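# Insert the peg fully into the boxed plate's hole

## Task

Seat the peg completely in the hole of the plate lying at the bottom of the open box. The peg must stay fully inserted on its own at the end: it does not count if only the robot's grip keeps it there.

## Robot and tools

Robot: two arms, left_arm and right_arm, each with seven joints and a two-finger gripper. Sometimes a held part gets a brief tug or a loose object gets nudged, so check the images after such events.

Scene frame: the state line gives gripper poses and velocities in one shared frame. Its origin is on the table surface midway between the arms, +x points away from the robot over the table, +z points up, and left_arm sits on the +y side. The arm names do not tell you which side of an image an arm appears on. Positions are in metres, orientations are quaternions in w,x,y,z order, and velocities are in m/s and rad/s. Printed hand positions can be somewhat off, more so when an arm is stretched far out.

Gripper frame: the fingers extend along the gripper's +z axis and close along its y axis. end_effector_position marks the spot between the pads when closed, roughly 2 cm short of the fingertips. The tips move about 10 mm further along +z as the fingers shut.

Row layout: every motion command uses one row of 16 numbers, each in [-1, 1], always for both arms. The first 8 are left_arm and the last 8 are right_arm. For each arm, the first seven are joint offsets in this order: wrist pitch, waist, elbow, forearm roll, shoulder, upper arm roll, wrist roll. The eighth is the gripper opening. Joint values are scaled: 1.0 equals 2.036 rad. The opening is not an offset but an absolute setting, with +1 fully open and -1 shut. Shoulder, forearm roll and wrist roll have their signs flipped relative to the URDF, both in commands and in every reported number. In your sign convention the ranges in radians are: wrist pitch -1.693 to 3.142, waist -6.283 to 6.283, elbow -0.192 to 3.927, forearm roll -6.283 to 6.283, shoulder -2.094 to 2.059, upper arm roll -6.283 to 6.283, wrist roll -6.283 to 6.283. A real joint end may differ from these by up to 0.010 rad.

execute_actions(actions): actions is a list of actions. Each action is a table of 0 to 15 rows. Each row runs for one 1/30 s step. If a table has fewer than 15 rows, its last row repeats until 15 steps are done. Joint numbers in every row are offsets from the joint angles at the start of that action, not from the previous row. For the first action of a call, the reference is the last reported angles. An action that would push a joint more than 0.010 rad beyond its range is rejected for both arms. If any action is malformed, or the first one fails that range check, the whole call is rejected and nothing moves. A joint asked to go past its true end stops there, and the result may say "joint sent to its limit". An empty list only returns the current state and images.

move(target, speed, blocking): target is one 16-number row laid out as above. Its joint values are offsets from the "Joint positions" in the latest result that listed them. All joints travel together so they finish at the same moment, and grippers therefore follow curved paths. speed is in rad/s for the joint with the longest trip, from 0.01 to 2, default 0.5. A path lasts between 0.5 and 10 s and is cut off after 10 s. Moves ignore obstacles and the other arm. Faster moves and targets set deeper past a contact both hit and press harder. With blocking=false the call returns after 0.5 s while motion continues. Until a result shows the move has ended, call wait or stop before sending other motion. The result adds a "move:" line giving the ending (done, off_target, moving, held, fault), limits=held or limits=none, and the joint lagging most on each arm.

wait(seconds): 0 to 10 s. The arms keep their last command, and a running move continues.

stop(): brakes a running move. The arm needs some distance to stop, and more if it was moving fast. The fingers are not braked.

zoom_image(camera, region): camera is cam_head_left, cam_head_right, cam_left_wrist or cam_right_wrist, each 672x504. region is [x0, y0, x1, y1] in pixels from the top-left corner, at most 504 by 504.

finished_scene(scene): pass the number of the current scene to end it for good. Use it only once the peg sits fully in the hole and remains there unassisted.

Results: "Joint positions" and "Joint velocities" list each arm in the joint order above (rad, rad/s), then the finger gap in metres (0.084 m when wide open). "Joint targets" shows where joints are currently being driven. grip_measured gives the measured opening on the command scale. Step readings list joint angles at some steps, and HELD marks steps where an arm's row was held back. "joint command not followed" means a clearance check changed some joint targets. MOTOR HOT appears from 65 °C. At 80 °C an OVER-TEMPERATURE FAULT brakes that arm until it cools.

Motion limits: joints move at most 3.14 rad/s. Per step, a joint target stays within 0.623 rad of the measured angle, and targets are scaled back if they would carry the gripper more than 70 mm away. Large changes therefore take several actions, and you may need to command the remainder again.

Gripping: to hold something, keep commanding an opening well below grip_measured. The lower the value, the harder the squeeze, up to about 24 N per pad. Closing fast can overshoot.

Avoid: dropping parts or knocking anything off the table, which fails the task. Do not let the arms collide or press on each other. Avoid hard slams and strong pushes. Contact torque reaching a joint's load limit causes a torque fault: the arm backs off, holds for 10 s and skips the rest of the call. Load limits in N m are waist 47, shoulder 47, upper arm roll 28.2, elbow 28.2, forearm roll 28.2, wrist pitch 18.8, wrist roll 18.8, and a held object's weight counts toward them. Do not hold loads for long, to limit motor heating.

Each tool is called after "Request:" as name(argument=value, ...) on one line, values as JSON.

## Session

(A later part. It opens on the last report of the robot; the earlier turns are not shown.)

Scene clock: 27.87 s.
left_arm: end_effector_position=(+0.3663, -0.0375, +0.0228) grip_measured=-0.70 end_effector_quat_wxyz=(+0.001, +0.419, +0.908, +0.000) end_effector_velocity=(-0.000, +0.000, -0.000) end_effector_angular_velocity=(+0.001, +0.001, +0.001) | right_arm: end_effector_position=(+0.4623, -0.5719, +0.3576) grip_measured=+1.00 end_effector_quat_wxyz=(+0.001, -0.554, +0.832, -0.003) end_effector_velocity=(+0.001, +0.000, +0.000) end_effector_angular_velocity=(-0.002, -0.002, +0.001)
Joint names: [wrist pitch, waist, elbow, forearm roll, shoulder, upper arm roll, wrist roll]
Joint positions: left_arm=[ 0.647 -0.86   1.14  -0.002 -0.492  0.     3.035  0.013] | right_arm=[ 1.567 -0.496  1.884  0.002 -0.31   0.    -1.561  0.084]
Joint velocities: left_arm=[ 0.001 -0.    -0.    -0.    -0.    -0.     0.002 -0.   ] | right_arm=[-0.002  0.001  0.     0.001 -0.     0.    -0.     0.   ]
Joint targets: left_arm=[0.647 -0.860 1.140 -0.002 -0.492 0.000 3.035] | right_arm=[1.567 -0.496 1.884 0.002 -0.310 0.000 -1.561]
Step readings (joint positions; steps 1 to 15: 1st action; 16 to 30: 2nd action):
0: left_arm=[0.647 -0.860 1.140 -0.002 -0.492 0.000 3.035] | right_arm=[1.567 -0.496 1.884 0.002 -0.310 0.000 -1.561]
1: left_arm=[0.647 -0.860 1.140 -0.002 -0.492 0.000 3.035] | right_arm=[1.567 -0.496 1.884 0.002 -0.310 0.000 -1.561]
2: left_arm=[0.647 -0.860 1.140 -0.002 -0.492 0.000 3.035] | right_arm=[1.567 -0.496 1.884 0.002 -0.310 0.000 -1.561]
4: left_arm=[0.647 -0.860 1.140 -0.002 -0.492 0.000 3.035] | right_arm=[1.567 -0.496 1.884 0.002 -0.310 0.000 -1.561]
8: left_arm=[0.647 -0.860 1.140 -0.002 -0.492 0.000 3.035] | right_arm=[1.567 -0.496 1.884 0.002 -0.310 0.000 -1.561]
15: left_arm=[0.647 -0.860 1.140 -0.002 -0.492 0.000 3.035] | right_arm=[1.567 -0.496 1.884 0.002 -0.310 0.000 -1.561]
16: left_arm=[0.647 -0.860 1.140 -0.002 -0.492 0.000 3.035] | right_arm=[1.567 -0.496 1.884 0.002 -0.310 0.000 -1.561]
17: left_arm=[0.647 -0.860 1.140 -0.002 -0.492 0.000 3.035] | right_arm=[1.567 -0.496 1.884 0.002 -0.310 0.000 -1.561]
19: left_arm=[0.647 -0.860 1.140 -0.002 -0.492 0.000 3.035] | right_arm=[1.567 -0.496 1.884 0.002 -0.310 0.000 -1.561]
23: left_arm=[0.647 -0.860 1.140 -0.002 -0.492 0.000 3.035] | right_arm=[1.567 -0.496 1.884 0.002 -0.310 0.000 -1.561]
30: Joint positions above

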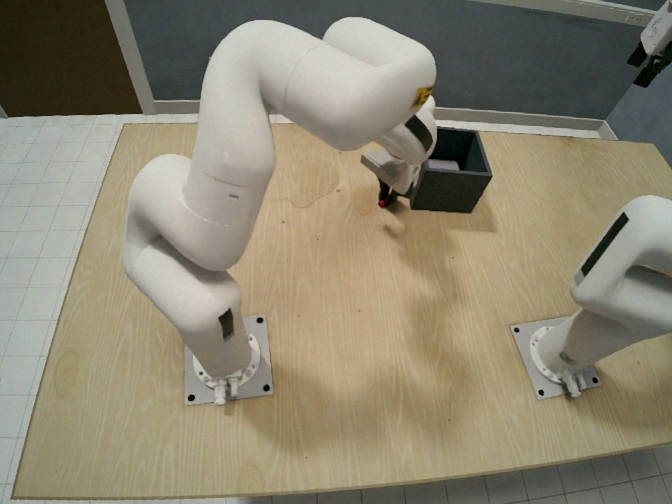

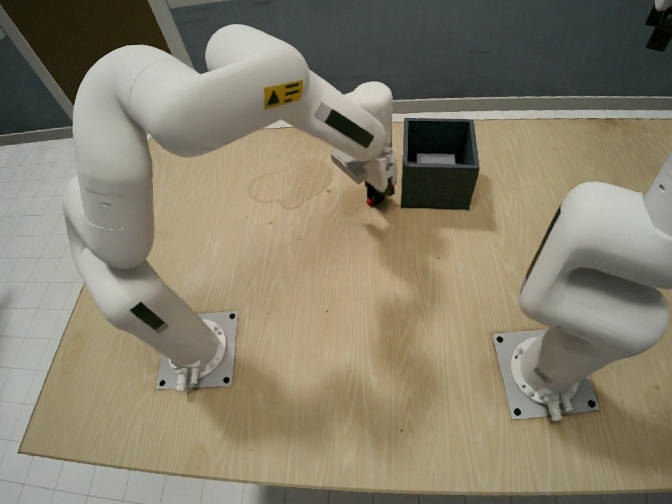

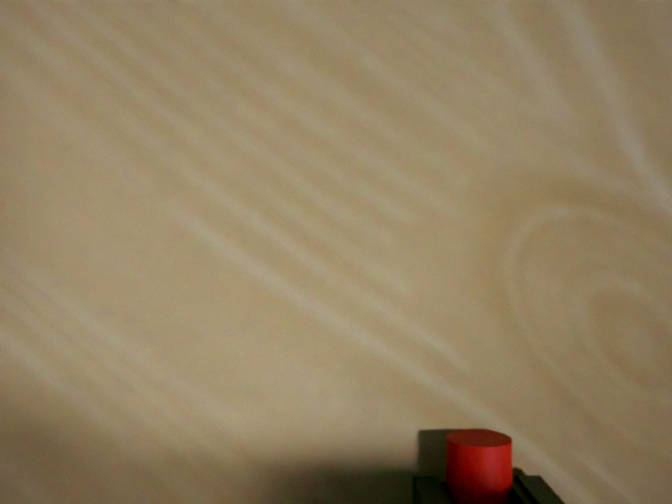

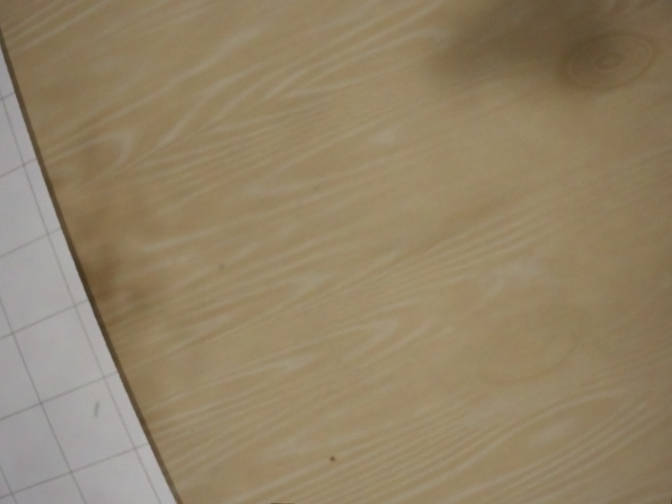

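Request:
move(target=[0.15,0,0,0,0.17,0,0,-1,0,0,0,0,0,0,0,1])

Request:
move(target=[-0.7,0.2,-0.1,0,0,0,0.0522,-1,0,0,0,0,0,0,0,1], speed=0.9)

Request:
move(target=[-0.4857,-0.2687,-0.261,0,-0.0732,0,0,-1,0,0.2,-0.16,0,0.16,0,0,1], speed=0.8)

Request:
move(target=[0,0,0,0,0,0,0,-1,-0.0261,0.3216,-0.0692,0,0.0397,0,0,0], speed=0.6)

Request:
zoom_image(camera="cam_head_right", region=[320,20,500,170])

Scene clock: 40.53 s.
left_arm: end_effector_position=(+0.3524, -0.0242, +0.1791) grip_measured=-0.70 end_effector_quat_wxyz=(+0.020, +0.419, +0.908, -0.006) end_effector_velocity=(+0.000, +0.000, +0.001) end_effector_angular_velocity=(+0.000, -0.001, -0.002) | right_arm: end_effector_position=(+0.4623, -0.5719, +0.3576) grip_measured=+1.00 end_effector_quat_wxyz=(+0.001, -0.554, +0.832, -0.003) end_effector_velocity=(+0.000, +0.000, +0.001) end_effector_angular_velocity=(-0.001, -0.002, -0.000)
Joint names: [wrist pitch, waist, elbow, forearm roll, shoulder, upper arm roll, wrist roll]
Joint positions: left_arm=[ 0.952 -0.86   1.14  -0.002 -0.147  0.     3.035  0.013] | right_arm=[ 1.567 -0.496  1.884  0.002 -0.31   0.    -1.561  0.084]
Joint velocities: left_arm=[ 0.001  0.     0.    -0.001  0.001  0.    -0.001  0.   ] | right_arm=[-0.001  0.     0.    -0.     0.001 -0.    -0.    -0.   ]
Joint targets: left_arm=[0.952 -0.860 1.140 -0.002 -0.146 0.000 3.035] | right_arm=[1.567 -0.496 1.884 0.002 -0.310 0.000 -1.561]
move: done; limits=none; left_arm: farthest joint: the shoulder, 0.001 radians from its target (0.346 radians at the start); right_arm: farthest joint: the waist, 0.000 radians from its target (0.000 radians at the start)

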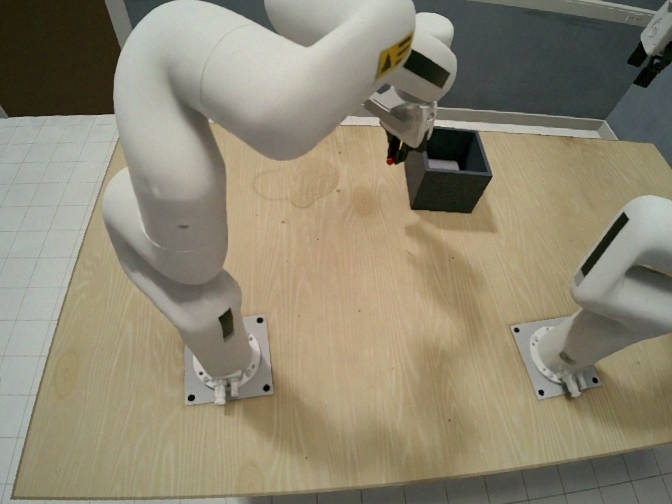

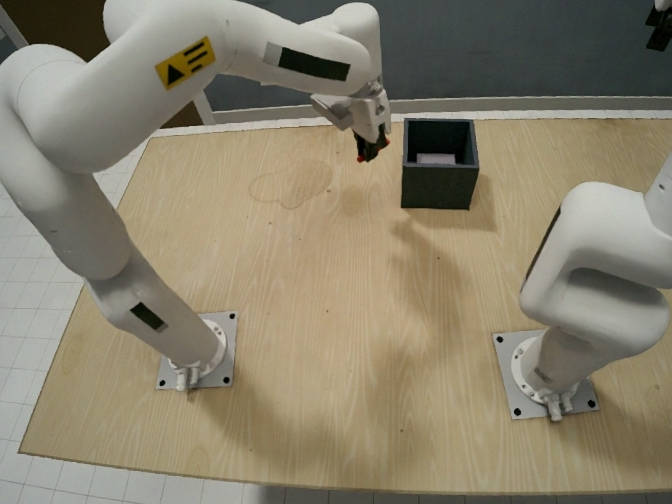

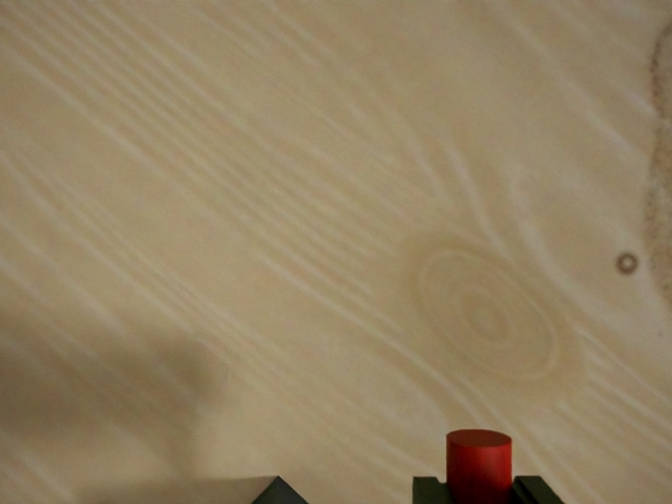

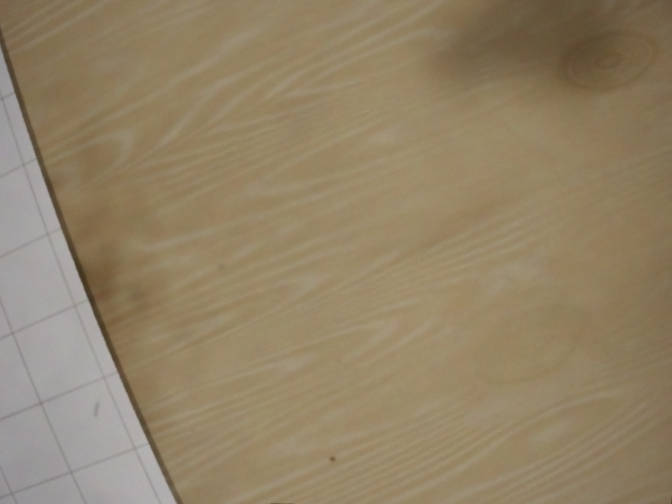

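Scene clock: 42.87 s.
left_arm: end_effector_position=(+0.5965, +0.1012, +0.3594) grip_measured=-0.70 end_effector_quat_wxyz=(+0.581, +0.141, +0.795, -0.102) end_effector_velocity=(+0.000, +0.002, +0.002) end_effector_angular_velocity=(-0.003, -0.003, +0.003) | right_arm: end_effector_position=(+0.4623, -0.5719, +0.3576) grip_measured=+1.00 end_effector_quat_wxyz=(+0.001, -0.554, +0.832, -0.003) end_effector_velocity=(-0.000, -0.000, +0.000) end_effector_angular_velocity=(+0.000, +0.001, +0.000)
Joint names: [wrist pitch, waist, elbow, forearm roll, shoulder, upper arm roll, wrist roll]
Joint positions: left_arm=[-0.473 -0.453  0.936 -0.002 -0.147  0.     3.141  0.013] | right_arm=[ 1.567 -0.496  1.884  0.002 -0.31   0.    -1.561  0.084]
Joint velocities: left_arm=[-0.002  0.002 -0.     0.     0.002  0.     0.002 -0.   ] | right_arm=[ 0.001 -0.     0.001  0.    -0.     0.     0.001 -0.   ]
Joint targets: left_arm=[-0.473 -0.453 0.936 -0.002 -0.147 0.000 3.141] | right_arm=[1.567 -0.496 1.884 0.002 -0.310 0.000 -1.561]
move: done; limits=none; left_arm: farthest joint: the waist, 0.001 radians from its target (0.408 radians at the start); right_arm: farthest joint: the waist, 0.000 radians from its target (0.000 radians at the start)

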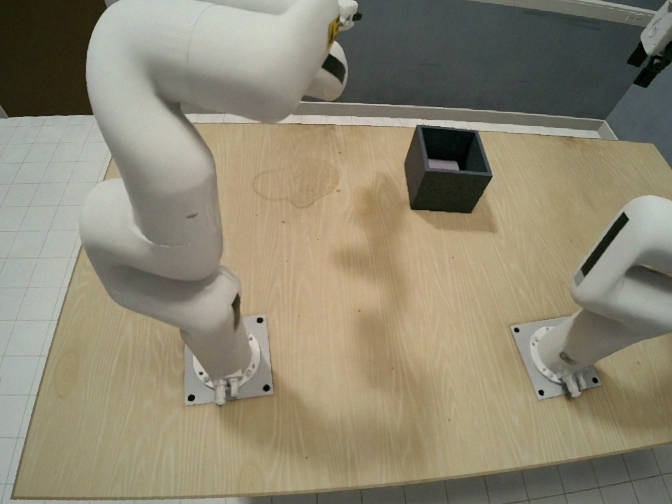

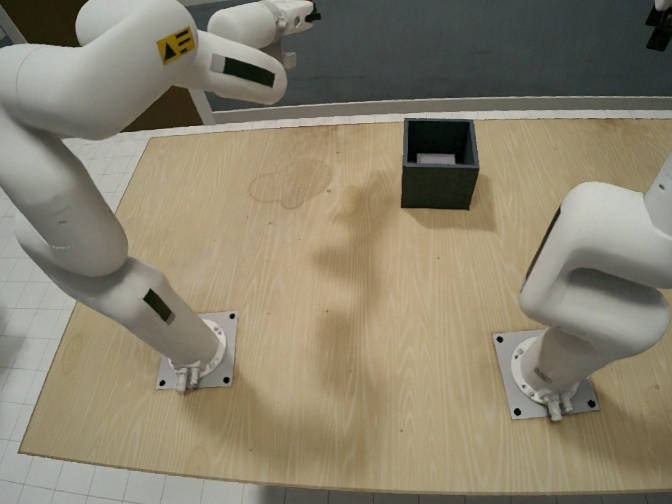

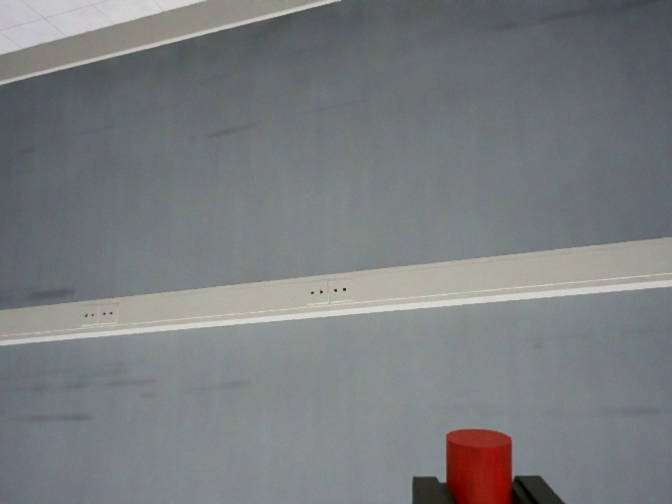

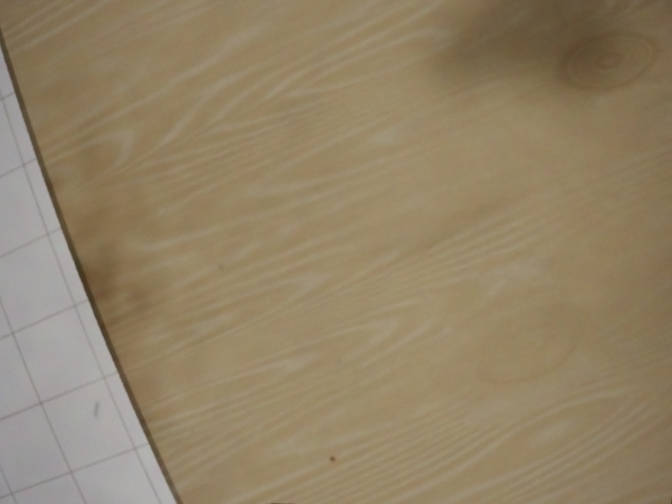

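Scene clock: 44.80 s.
left_arm: end_effector_position=(+0.2941, -0.0661, +0.2763) grip_measured=-0.70 end_effector_quat_wxyz=(+0.637, +0.307, +0.637, -0.307) end_effector_velocity=(-0.002, -0.000, -0.001) end_effector_angular_velocity=(+0.001, +0.002, -0.003) | right_arm: end_effector_position=(+0.4166, -0.3507, +0.3883) grip_measured=+1.00 end_effector_quat_wxyz=(-0.002, +0.711, -0.703, +0.003) end_effector_velocity=(-0.000, +0.001, +0.001) end_effector_angular_velocity=(+0.001, -0.003, +0.003)
Joint names: [wrist pitch, waist, elbow, forearm roll, shoulder, upper arm roll, wrist roll]
Joint positions: left_arm=[-1.461 -1.     0.406 -0.002 -0.295  0.001  3.141  0.013] | right_arm=[ 1.567 -0.089  1.558  0.002  0.015 -0.    -1.561  0.084]
Joint velocities: left_arm=[-0.003 -0.002 -0.002 -0.    -0.002 -0.001  0.001 -0.   ] | right_arm=[-0.002  0.002 -0.001 -0.001  0.002  0.001  0.     0.   ]
Joint targets: left_arm=[-1.462 -1.000 0.405 -0.002 -0.296 0.000 3.141] | right_arm=[1.567 -0.089 1.558 0.002 0.016 0.000 -1.561]
move: done; limits=none; left_arm: farthest joint: the shoulder, 0.001 radians from its target (0.149 radians at the start); right_arm: farthest joint: the waist, 0.000 radians from its target (0.407 radians at the start)

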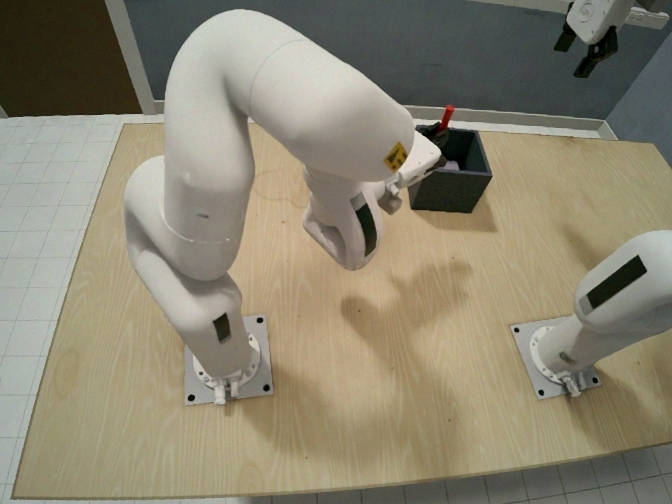

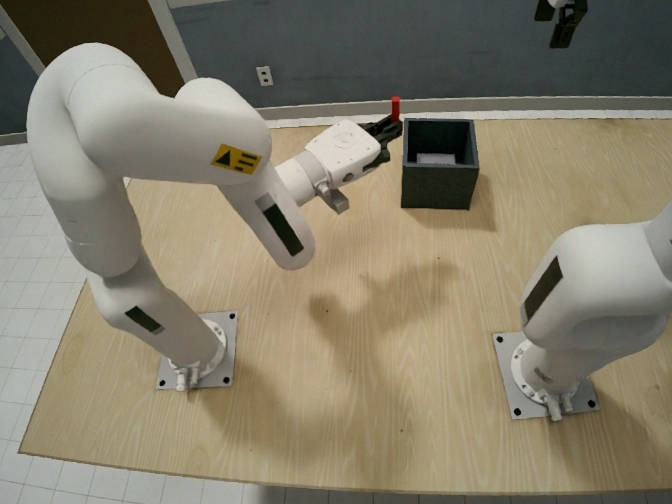

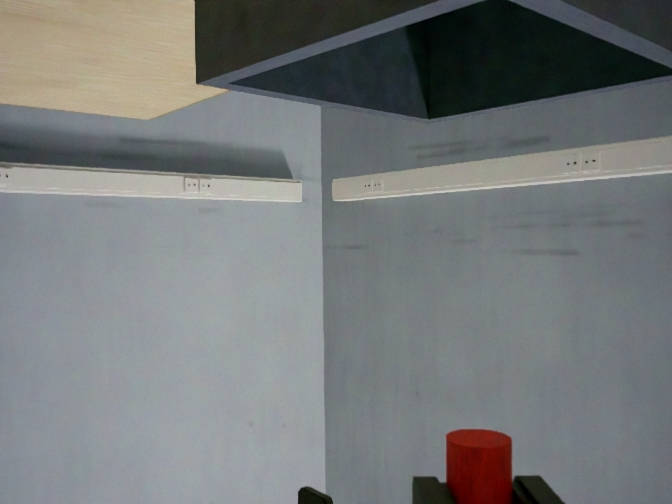

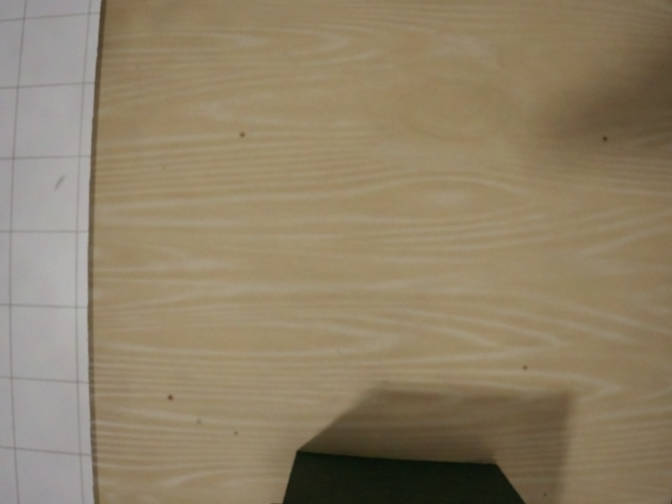

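Scene clock: 46.60 s.
left_arm: end_effector_position=(+0.2941, -0.0661, +0.2763) grip_measured=-0.70 end_effector_quat_wxyz=(+0.637, +0.307, +0.637, -0.307) end_effector_velocity=(+0.000, +0.000, +0.001) end_effector_angular_velocity=(-0.001, -0.001, +0.001) | right_arm: end_effector_position=(+0.3031, -0.0792, +0.3701) grip_measured=-0.01 end_effector_quat_wxyz=(+0.001, +0.899, -0.438, +0.001) end_effector_velocity=(-0.001, +0.001, -0.000) end_effector_angular_velocity=(-0.001, +0.001, +0.004)
Joint names: [wrist pitch, waist, elbow, forearm roll, shoulder, upper arm roll, wrist roll]
Joint positions: left_arm=[-1.461 -1.     0.406 -0.002 -0.295  0.001  3.141  0.013] | right_arm=[ 1.514  0.565  1.418  0.002  0.096 -0.    -1.561  0.044]
Joint velocities: left_arm=[-0.     0.001  0.     0.     0.001 -0.    -0.    -0.   ] | right_arm=[ 0.001  0.002  0.    -0.    -0.001  0.001  0.     0.   ]
Joint targets: left_arm=[-1.461 -1.000 0.406 -0.002 -0.295 0.001 3.141] | right_arm=[1.514 0.566 1.418 0.002 0.096 -0.000 -1.561]
move: done; limits=none; left_arm: farthest joint: the waist, 0.000 radians from its target (0.000 radians at the start); right_arm: farthest joint: the waist, 0.001 radians from its target (0.655 radians at the start)

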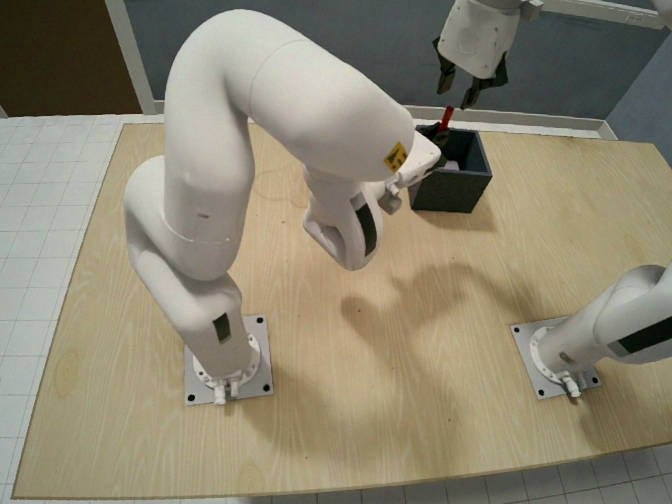

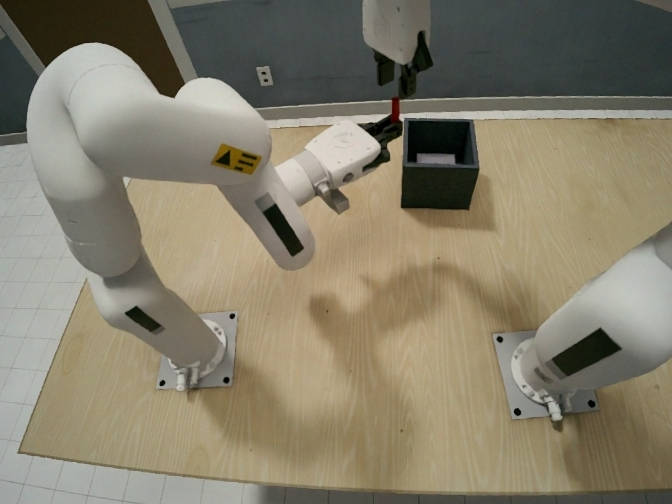

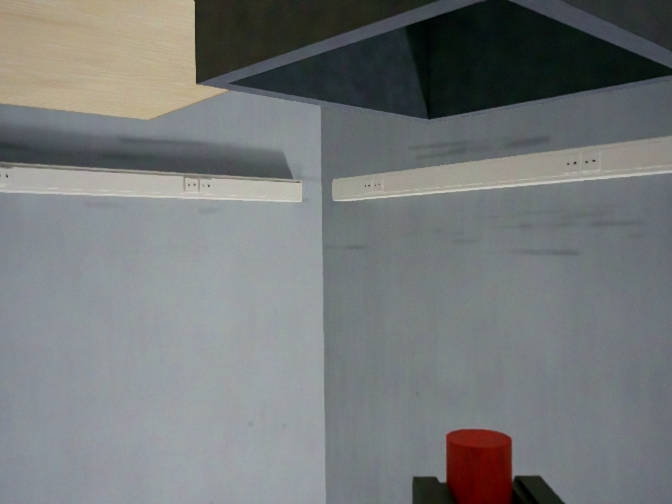

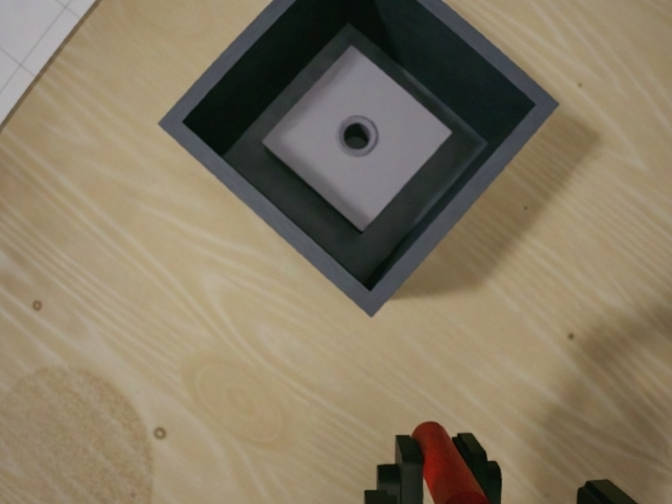

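Region (320, 20, 500, 170) of cam_head_right's 672x504 image, scaled by 2.800, with more detail than that image has.

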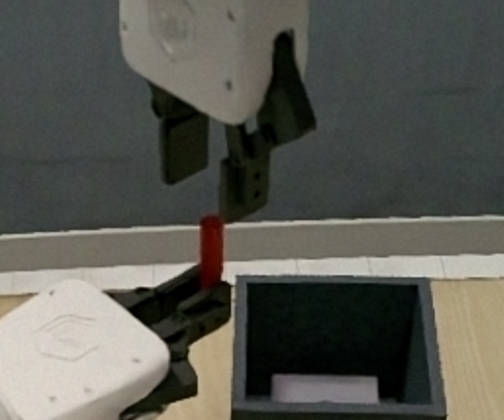

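Request:
move(target=[0,0,0,0,0,0,0,-1,-0.0638,0,-0.0714,0,0.0076,0,0,0], speed=0.2)

Request:
execute_actions(actions=[[[0,0,0,0,0,0,0,-1,0,0,0,0,0,0,0,-0.5]],[[0,0,0,0,0,0,0,-1,0,0,0,0,0,0,0,-0.7]],[[0,0,0,0,0,0,0,-1,0,0,0,0,0,0,0,-1]]])

Request:
zoom_image(camera="cam_head_right", region=[350,50,450,150])

Scene clock: 53.20 s.
left_arm: end_effector_position=(+0.2941, -0.0661, +0.2763) grip_measured=-0.70 end_effector_quat_wxyz=(+0.637, +0.307, +0.637, -0.307) end_effector_velocity=(+0.000, +0.000, -0.000) end_effector_angular_velocity=(+0.000, +0.001, +0.000) | right_arm: end_effector_position=(+0.3031, -0.0791, +0.3252) grip_measured=-0.01 end_effector_quat_wxyz=(+0.000, +0.899, -0.438, +0.001) end_effector_velocity=(-0.000, -0.000, -0.002) end_effector_angular_velocity=(-0.002, +0.002, -0.002)
Joint names: [wrist pitch, waist, elbow, forearm roll, shoulder, upper arm roll, wrist roll]
Joint positions: left_arm=[-1.461 -1.     0.406 -0.002 -0.295  0.001  3.141  0.013] | right_arm=[ 1.385  0.565  1.273  0.002  0.112 -0.    -1.561  0.044]
Joint velocities: left_arm=[ 0.     0.001 -0.    -0.001 -0.001 -0.     0.    -0.   ] | right_arm=[-0.002 -0.    -0.004  0.    -0.     0.    -0.002 -0.   ]
Joint targets: left_arm=[-1.461 -1.000 0.406 -0.002 -0.295 0.001 3.141] | right_arm=[1.384 0.565 1.272 0.002 0.112 -0.000 -1.561]
move: done; limits=none; left_arm: farthest joint: the waist, 0.000 radians from its target (0.000 radians at the start); right_arm: farthest joint: the wrist pitch, 0.001 radians from its target (0.130 radians at the start)

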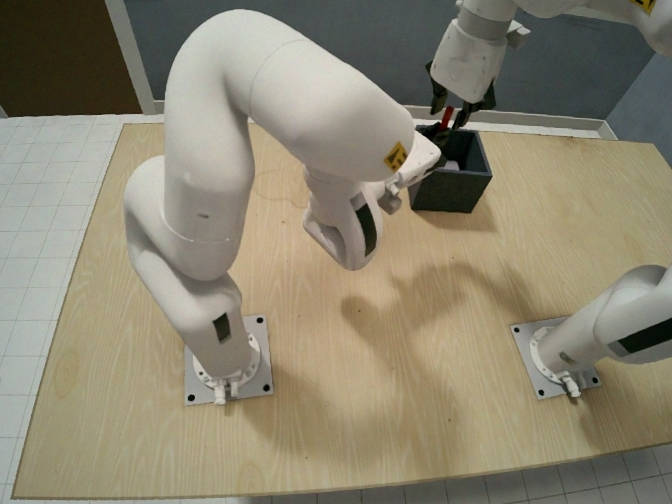

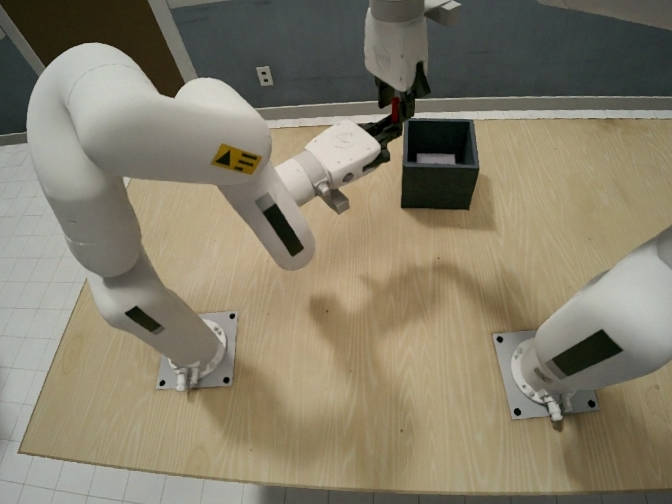

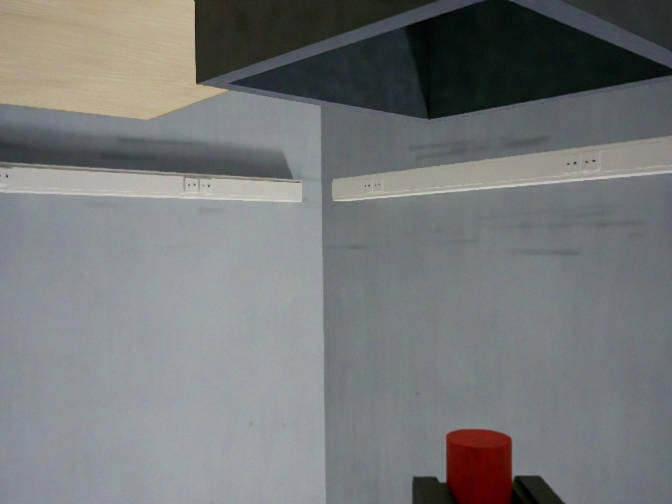

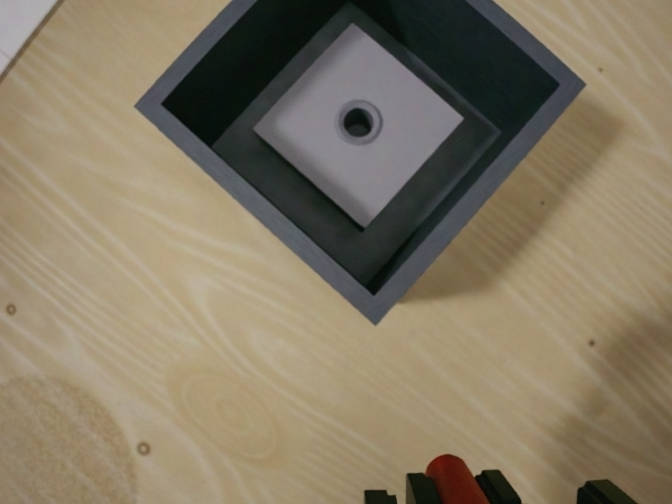

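Scene clock: 54.70 s.
left_arm: end_effector_position=(+0.2938, -0.0663, +0.2763) grip_measured=-0.70 end_effector_quat_wxyz=(+0.637, +0.307, +0.637, -0.307) end_effector_velocity=(-0.000, -0.000, -0.000) end_effector_angular_velocity=(+0.000, +0.001, -0.001) | right_arm: end_effector_position=(+0.3032, -0.0790, +0.3253) grip_measured=-0.70 end_effector_quat_wxyz=(+0.000, +0.899, -0.438, +0.001) end_effector_velocity=(+0.000, +0.000, +0.000) end_effector_angular_velocity=(+0.001, -0.001, +0.000)
Joint names: [wrist pitch, waist, elbow, forearm roll, shoulder, upper arm roll, wrist roll]
Joint positions: left_arm=[-1.461 -1.     0.406 -0.002 -0.295  0.     3.141  0.013] | right_arm=[ 1.384  0.565  1.273  0.002  0.112 -0.    -1.561  0.013]
Joint velocities: left_arm=[ 0.     0.     0.    -0.001 -0.001  0.     0.    -0.   ] | right_arm=[-0.002 -0.    -0.    -0.     0.     0.     0.    -0.   ]
Joint targets: left_arm=[-1.461 -1.000 0.406 -0.002 -0.295 0.000 3.141] | right_arm=[1.384 0.565 1.273 0.002 0.112 -0.000 -1.561]
Step readings (joint positions; steps 1 to 15: 1st action; 16 to 30: 2nd action; 31 to 45: 3rd action):
0: left_arm=[-1.461 -1.000 0.406 -0.002 -0.295 0.001 3.141] | right_arm=[1.385 0.565 1.273 0.002 0.112 -0.000 -1.561]
1: left_arm=[-1.461 -1.000 0.406 -0.002 -0.295 0.001 3.141] | right_arm=[1.385 0.565 1.273 0.002 0.112 -0.000 -1.561]
2: left_arm=[-1.461 -1.000 0.406 -0.002 -0.295 0.001 3.141] | right_arm=[1.385 0.565 1.273 0.002 0.112 -0.000 -1.561]
4: left_arm=[-1.461 -1.000 0.406 -0.002 -0.295 0.001 3.141] | right_arm=[1.385 0.565 1.273 0.002 0.112 -0.000 -1.561]
8: left_arm=[-1.461 -1.000 0.406 -0.002 -0.295 0.001 3.141] | right_arm=[1.385 0.565 1.273 0.002 0.112 -0.000 -1.561]
15: left_arm=[-1.461 -1.000 0.406 -0.002 -0.295 0.001 3.141] | right_arm=[1.385 0.565 1.273 0.002 0.112 -0.000 -1.561]
16: left_arm=[-1.461 -1.000 0.406 -0.002 -0.295 0.001 3.141] | right_arm=[1.385 0.565 1.273 0.002 0.112 -0.000 -1.561]
17: left_arm=[-1.461 -1.000 0.406 -0.002 -0.295 -0.000 3.141] | right_arm=[1.384 0.565 1.273 0.002 0.112 -0.000 -1.561]
19: left_arm=[-1.461 -1.000 0.406 -0.002 -0.295 -0.000 3.141] | right_arm=[1.384 0.565 1.273 0.002 0.112 -0.000 -1.561]
23: left_arm=[-1.461 -1.000 0.406 -0.002 -0.295 0.000 3.141] | right_arm=[1.384 0.565 1.273 0.002 0.112 -0.000 -1.561]
30: left_arm=[-1.461 -1.000 0.406 -0.002 -0.295 0.000 3.141] | right_arm=[1.384 0.565 1.273 0.002 0.112 -0.000 -1.561]
31: left_arm=[-1.461 -1.000 0.406 -0.002 -0.295 0.000 3.141] | right_arm=[1.384 0.565 1.273 0.002 0.112 -0.000 -1.561]
32: left_arm=[-1.461 -1.000 0.406 -0.002 -0.295 0.000 3.141] | right_arm=[1.384 0.565 1.273 0.002 0.112 -0.000 -1.561]
34: left_arm=[-1.461 -1.000 0.406 -0.002 -0.295 0.000 3.141] | right_arm=[1.384 0.565 1.273 0.002 0.112 -0.000 -1.561]
38: left_arm=[-1.461 -1.000 0.406 -0.002 -0.295 0.000 3.141] | right_arm=[1.384 0.565 1.273 0.002 0.112 -0.000 -1.561]
45: Joint positions above

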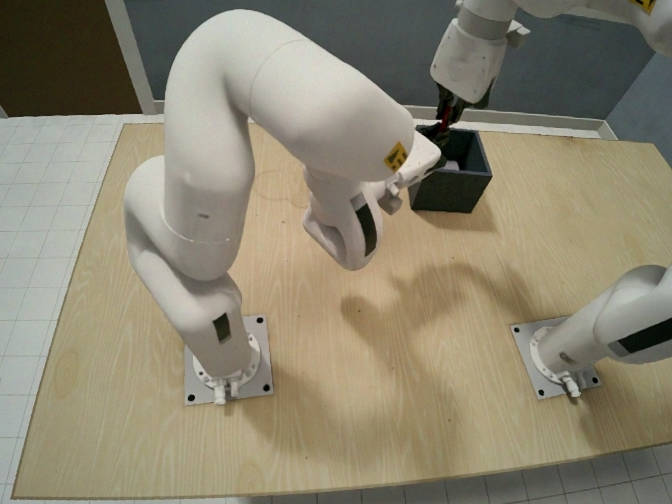

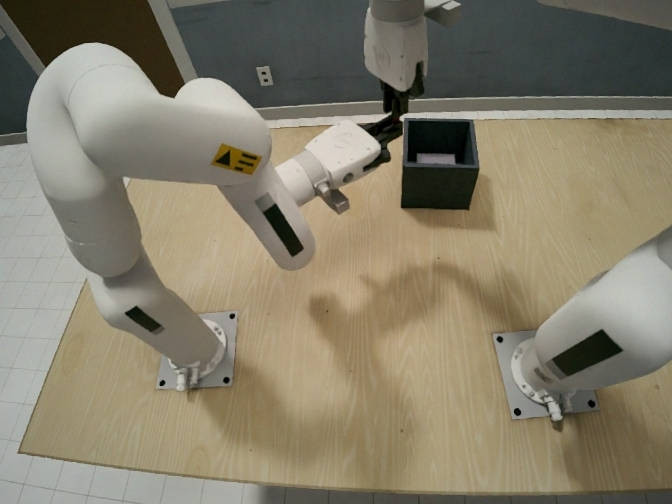

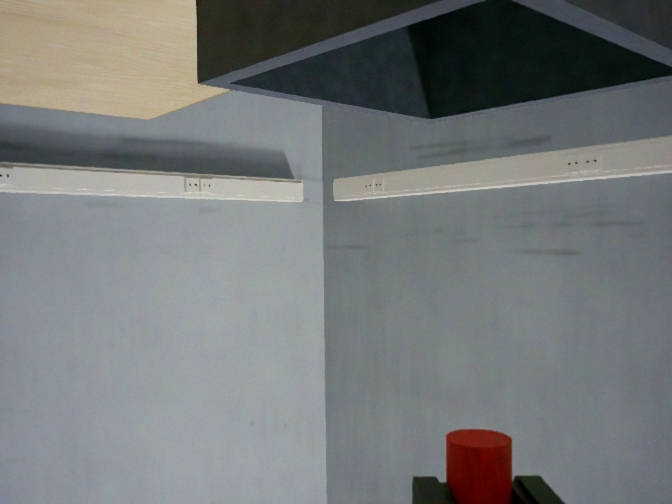

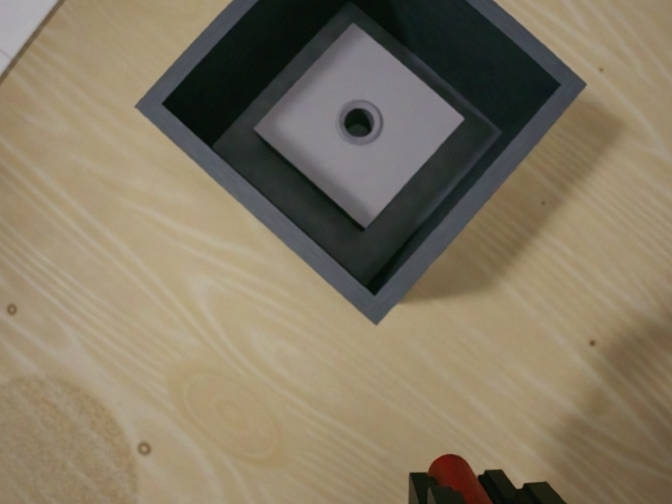

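Region (350, 50, 450, 150) of cam_head_right's 672x504 image, scaled by 5.040, with more detail than that image has.

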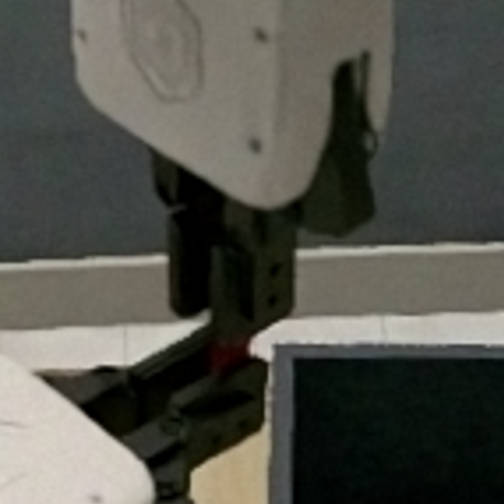

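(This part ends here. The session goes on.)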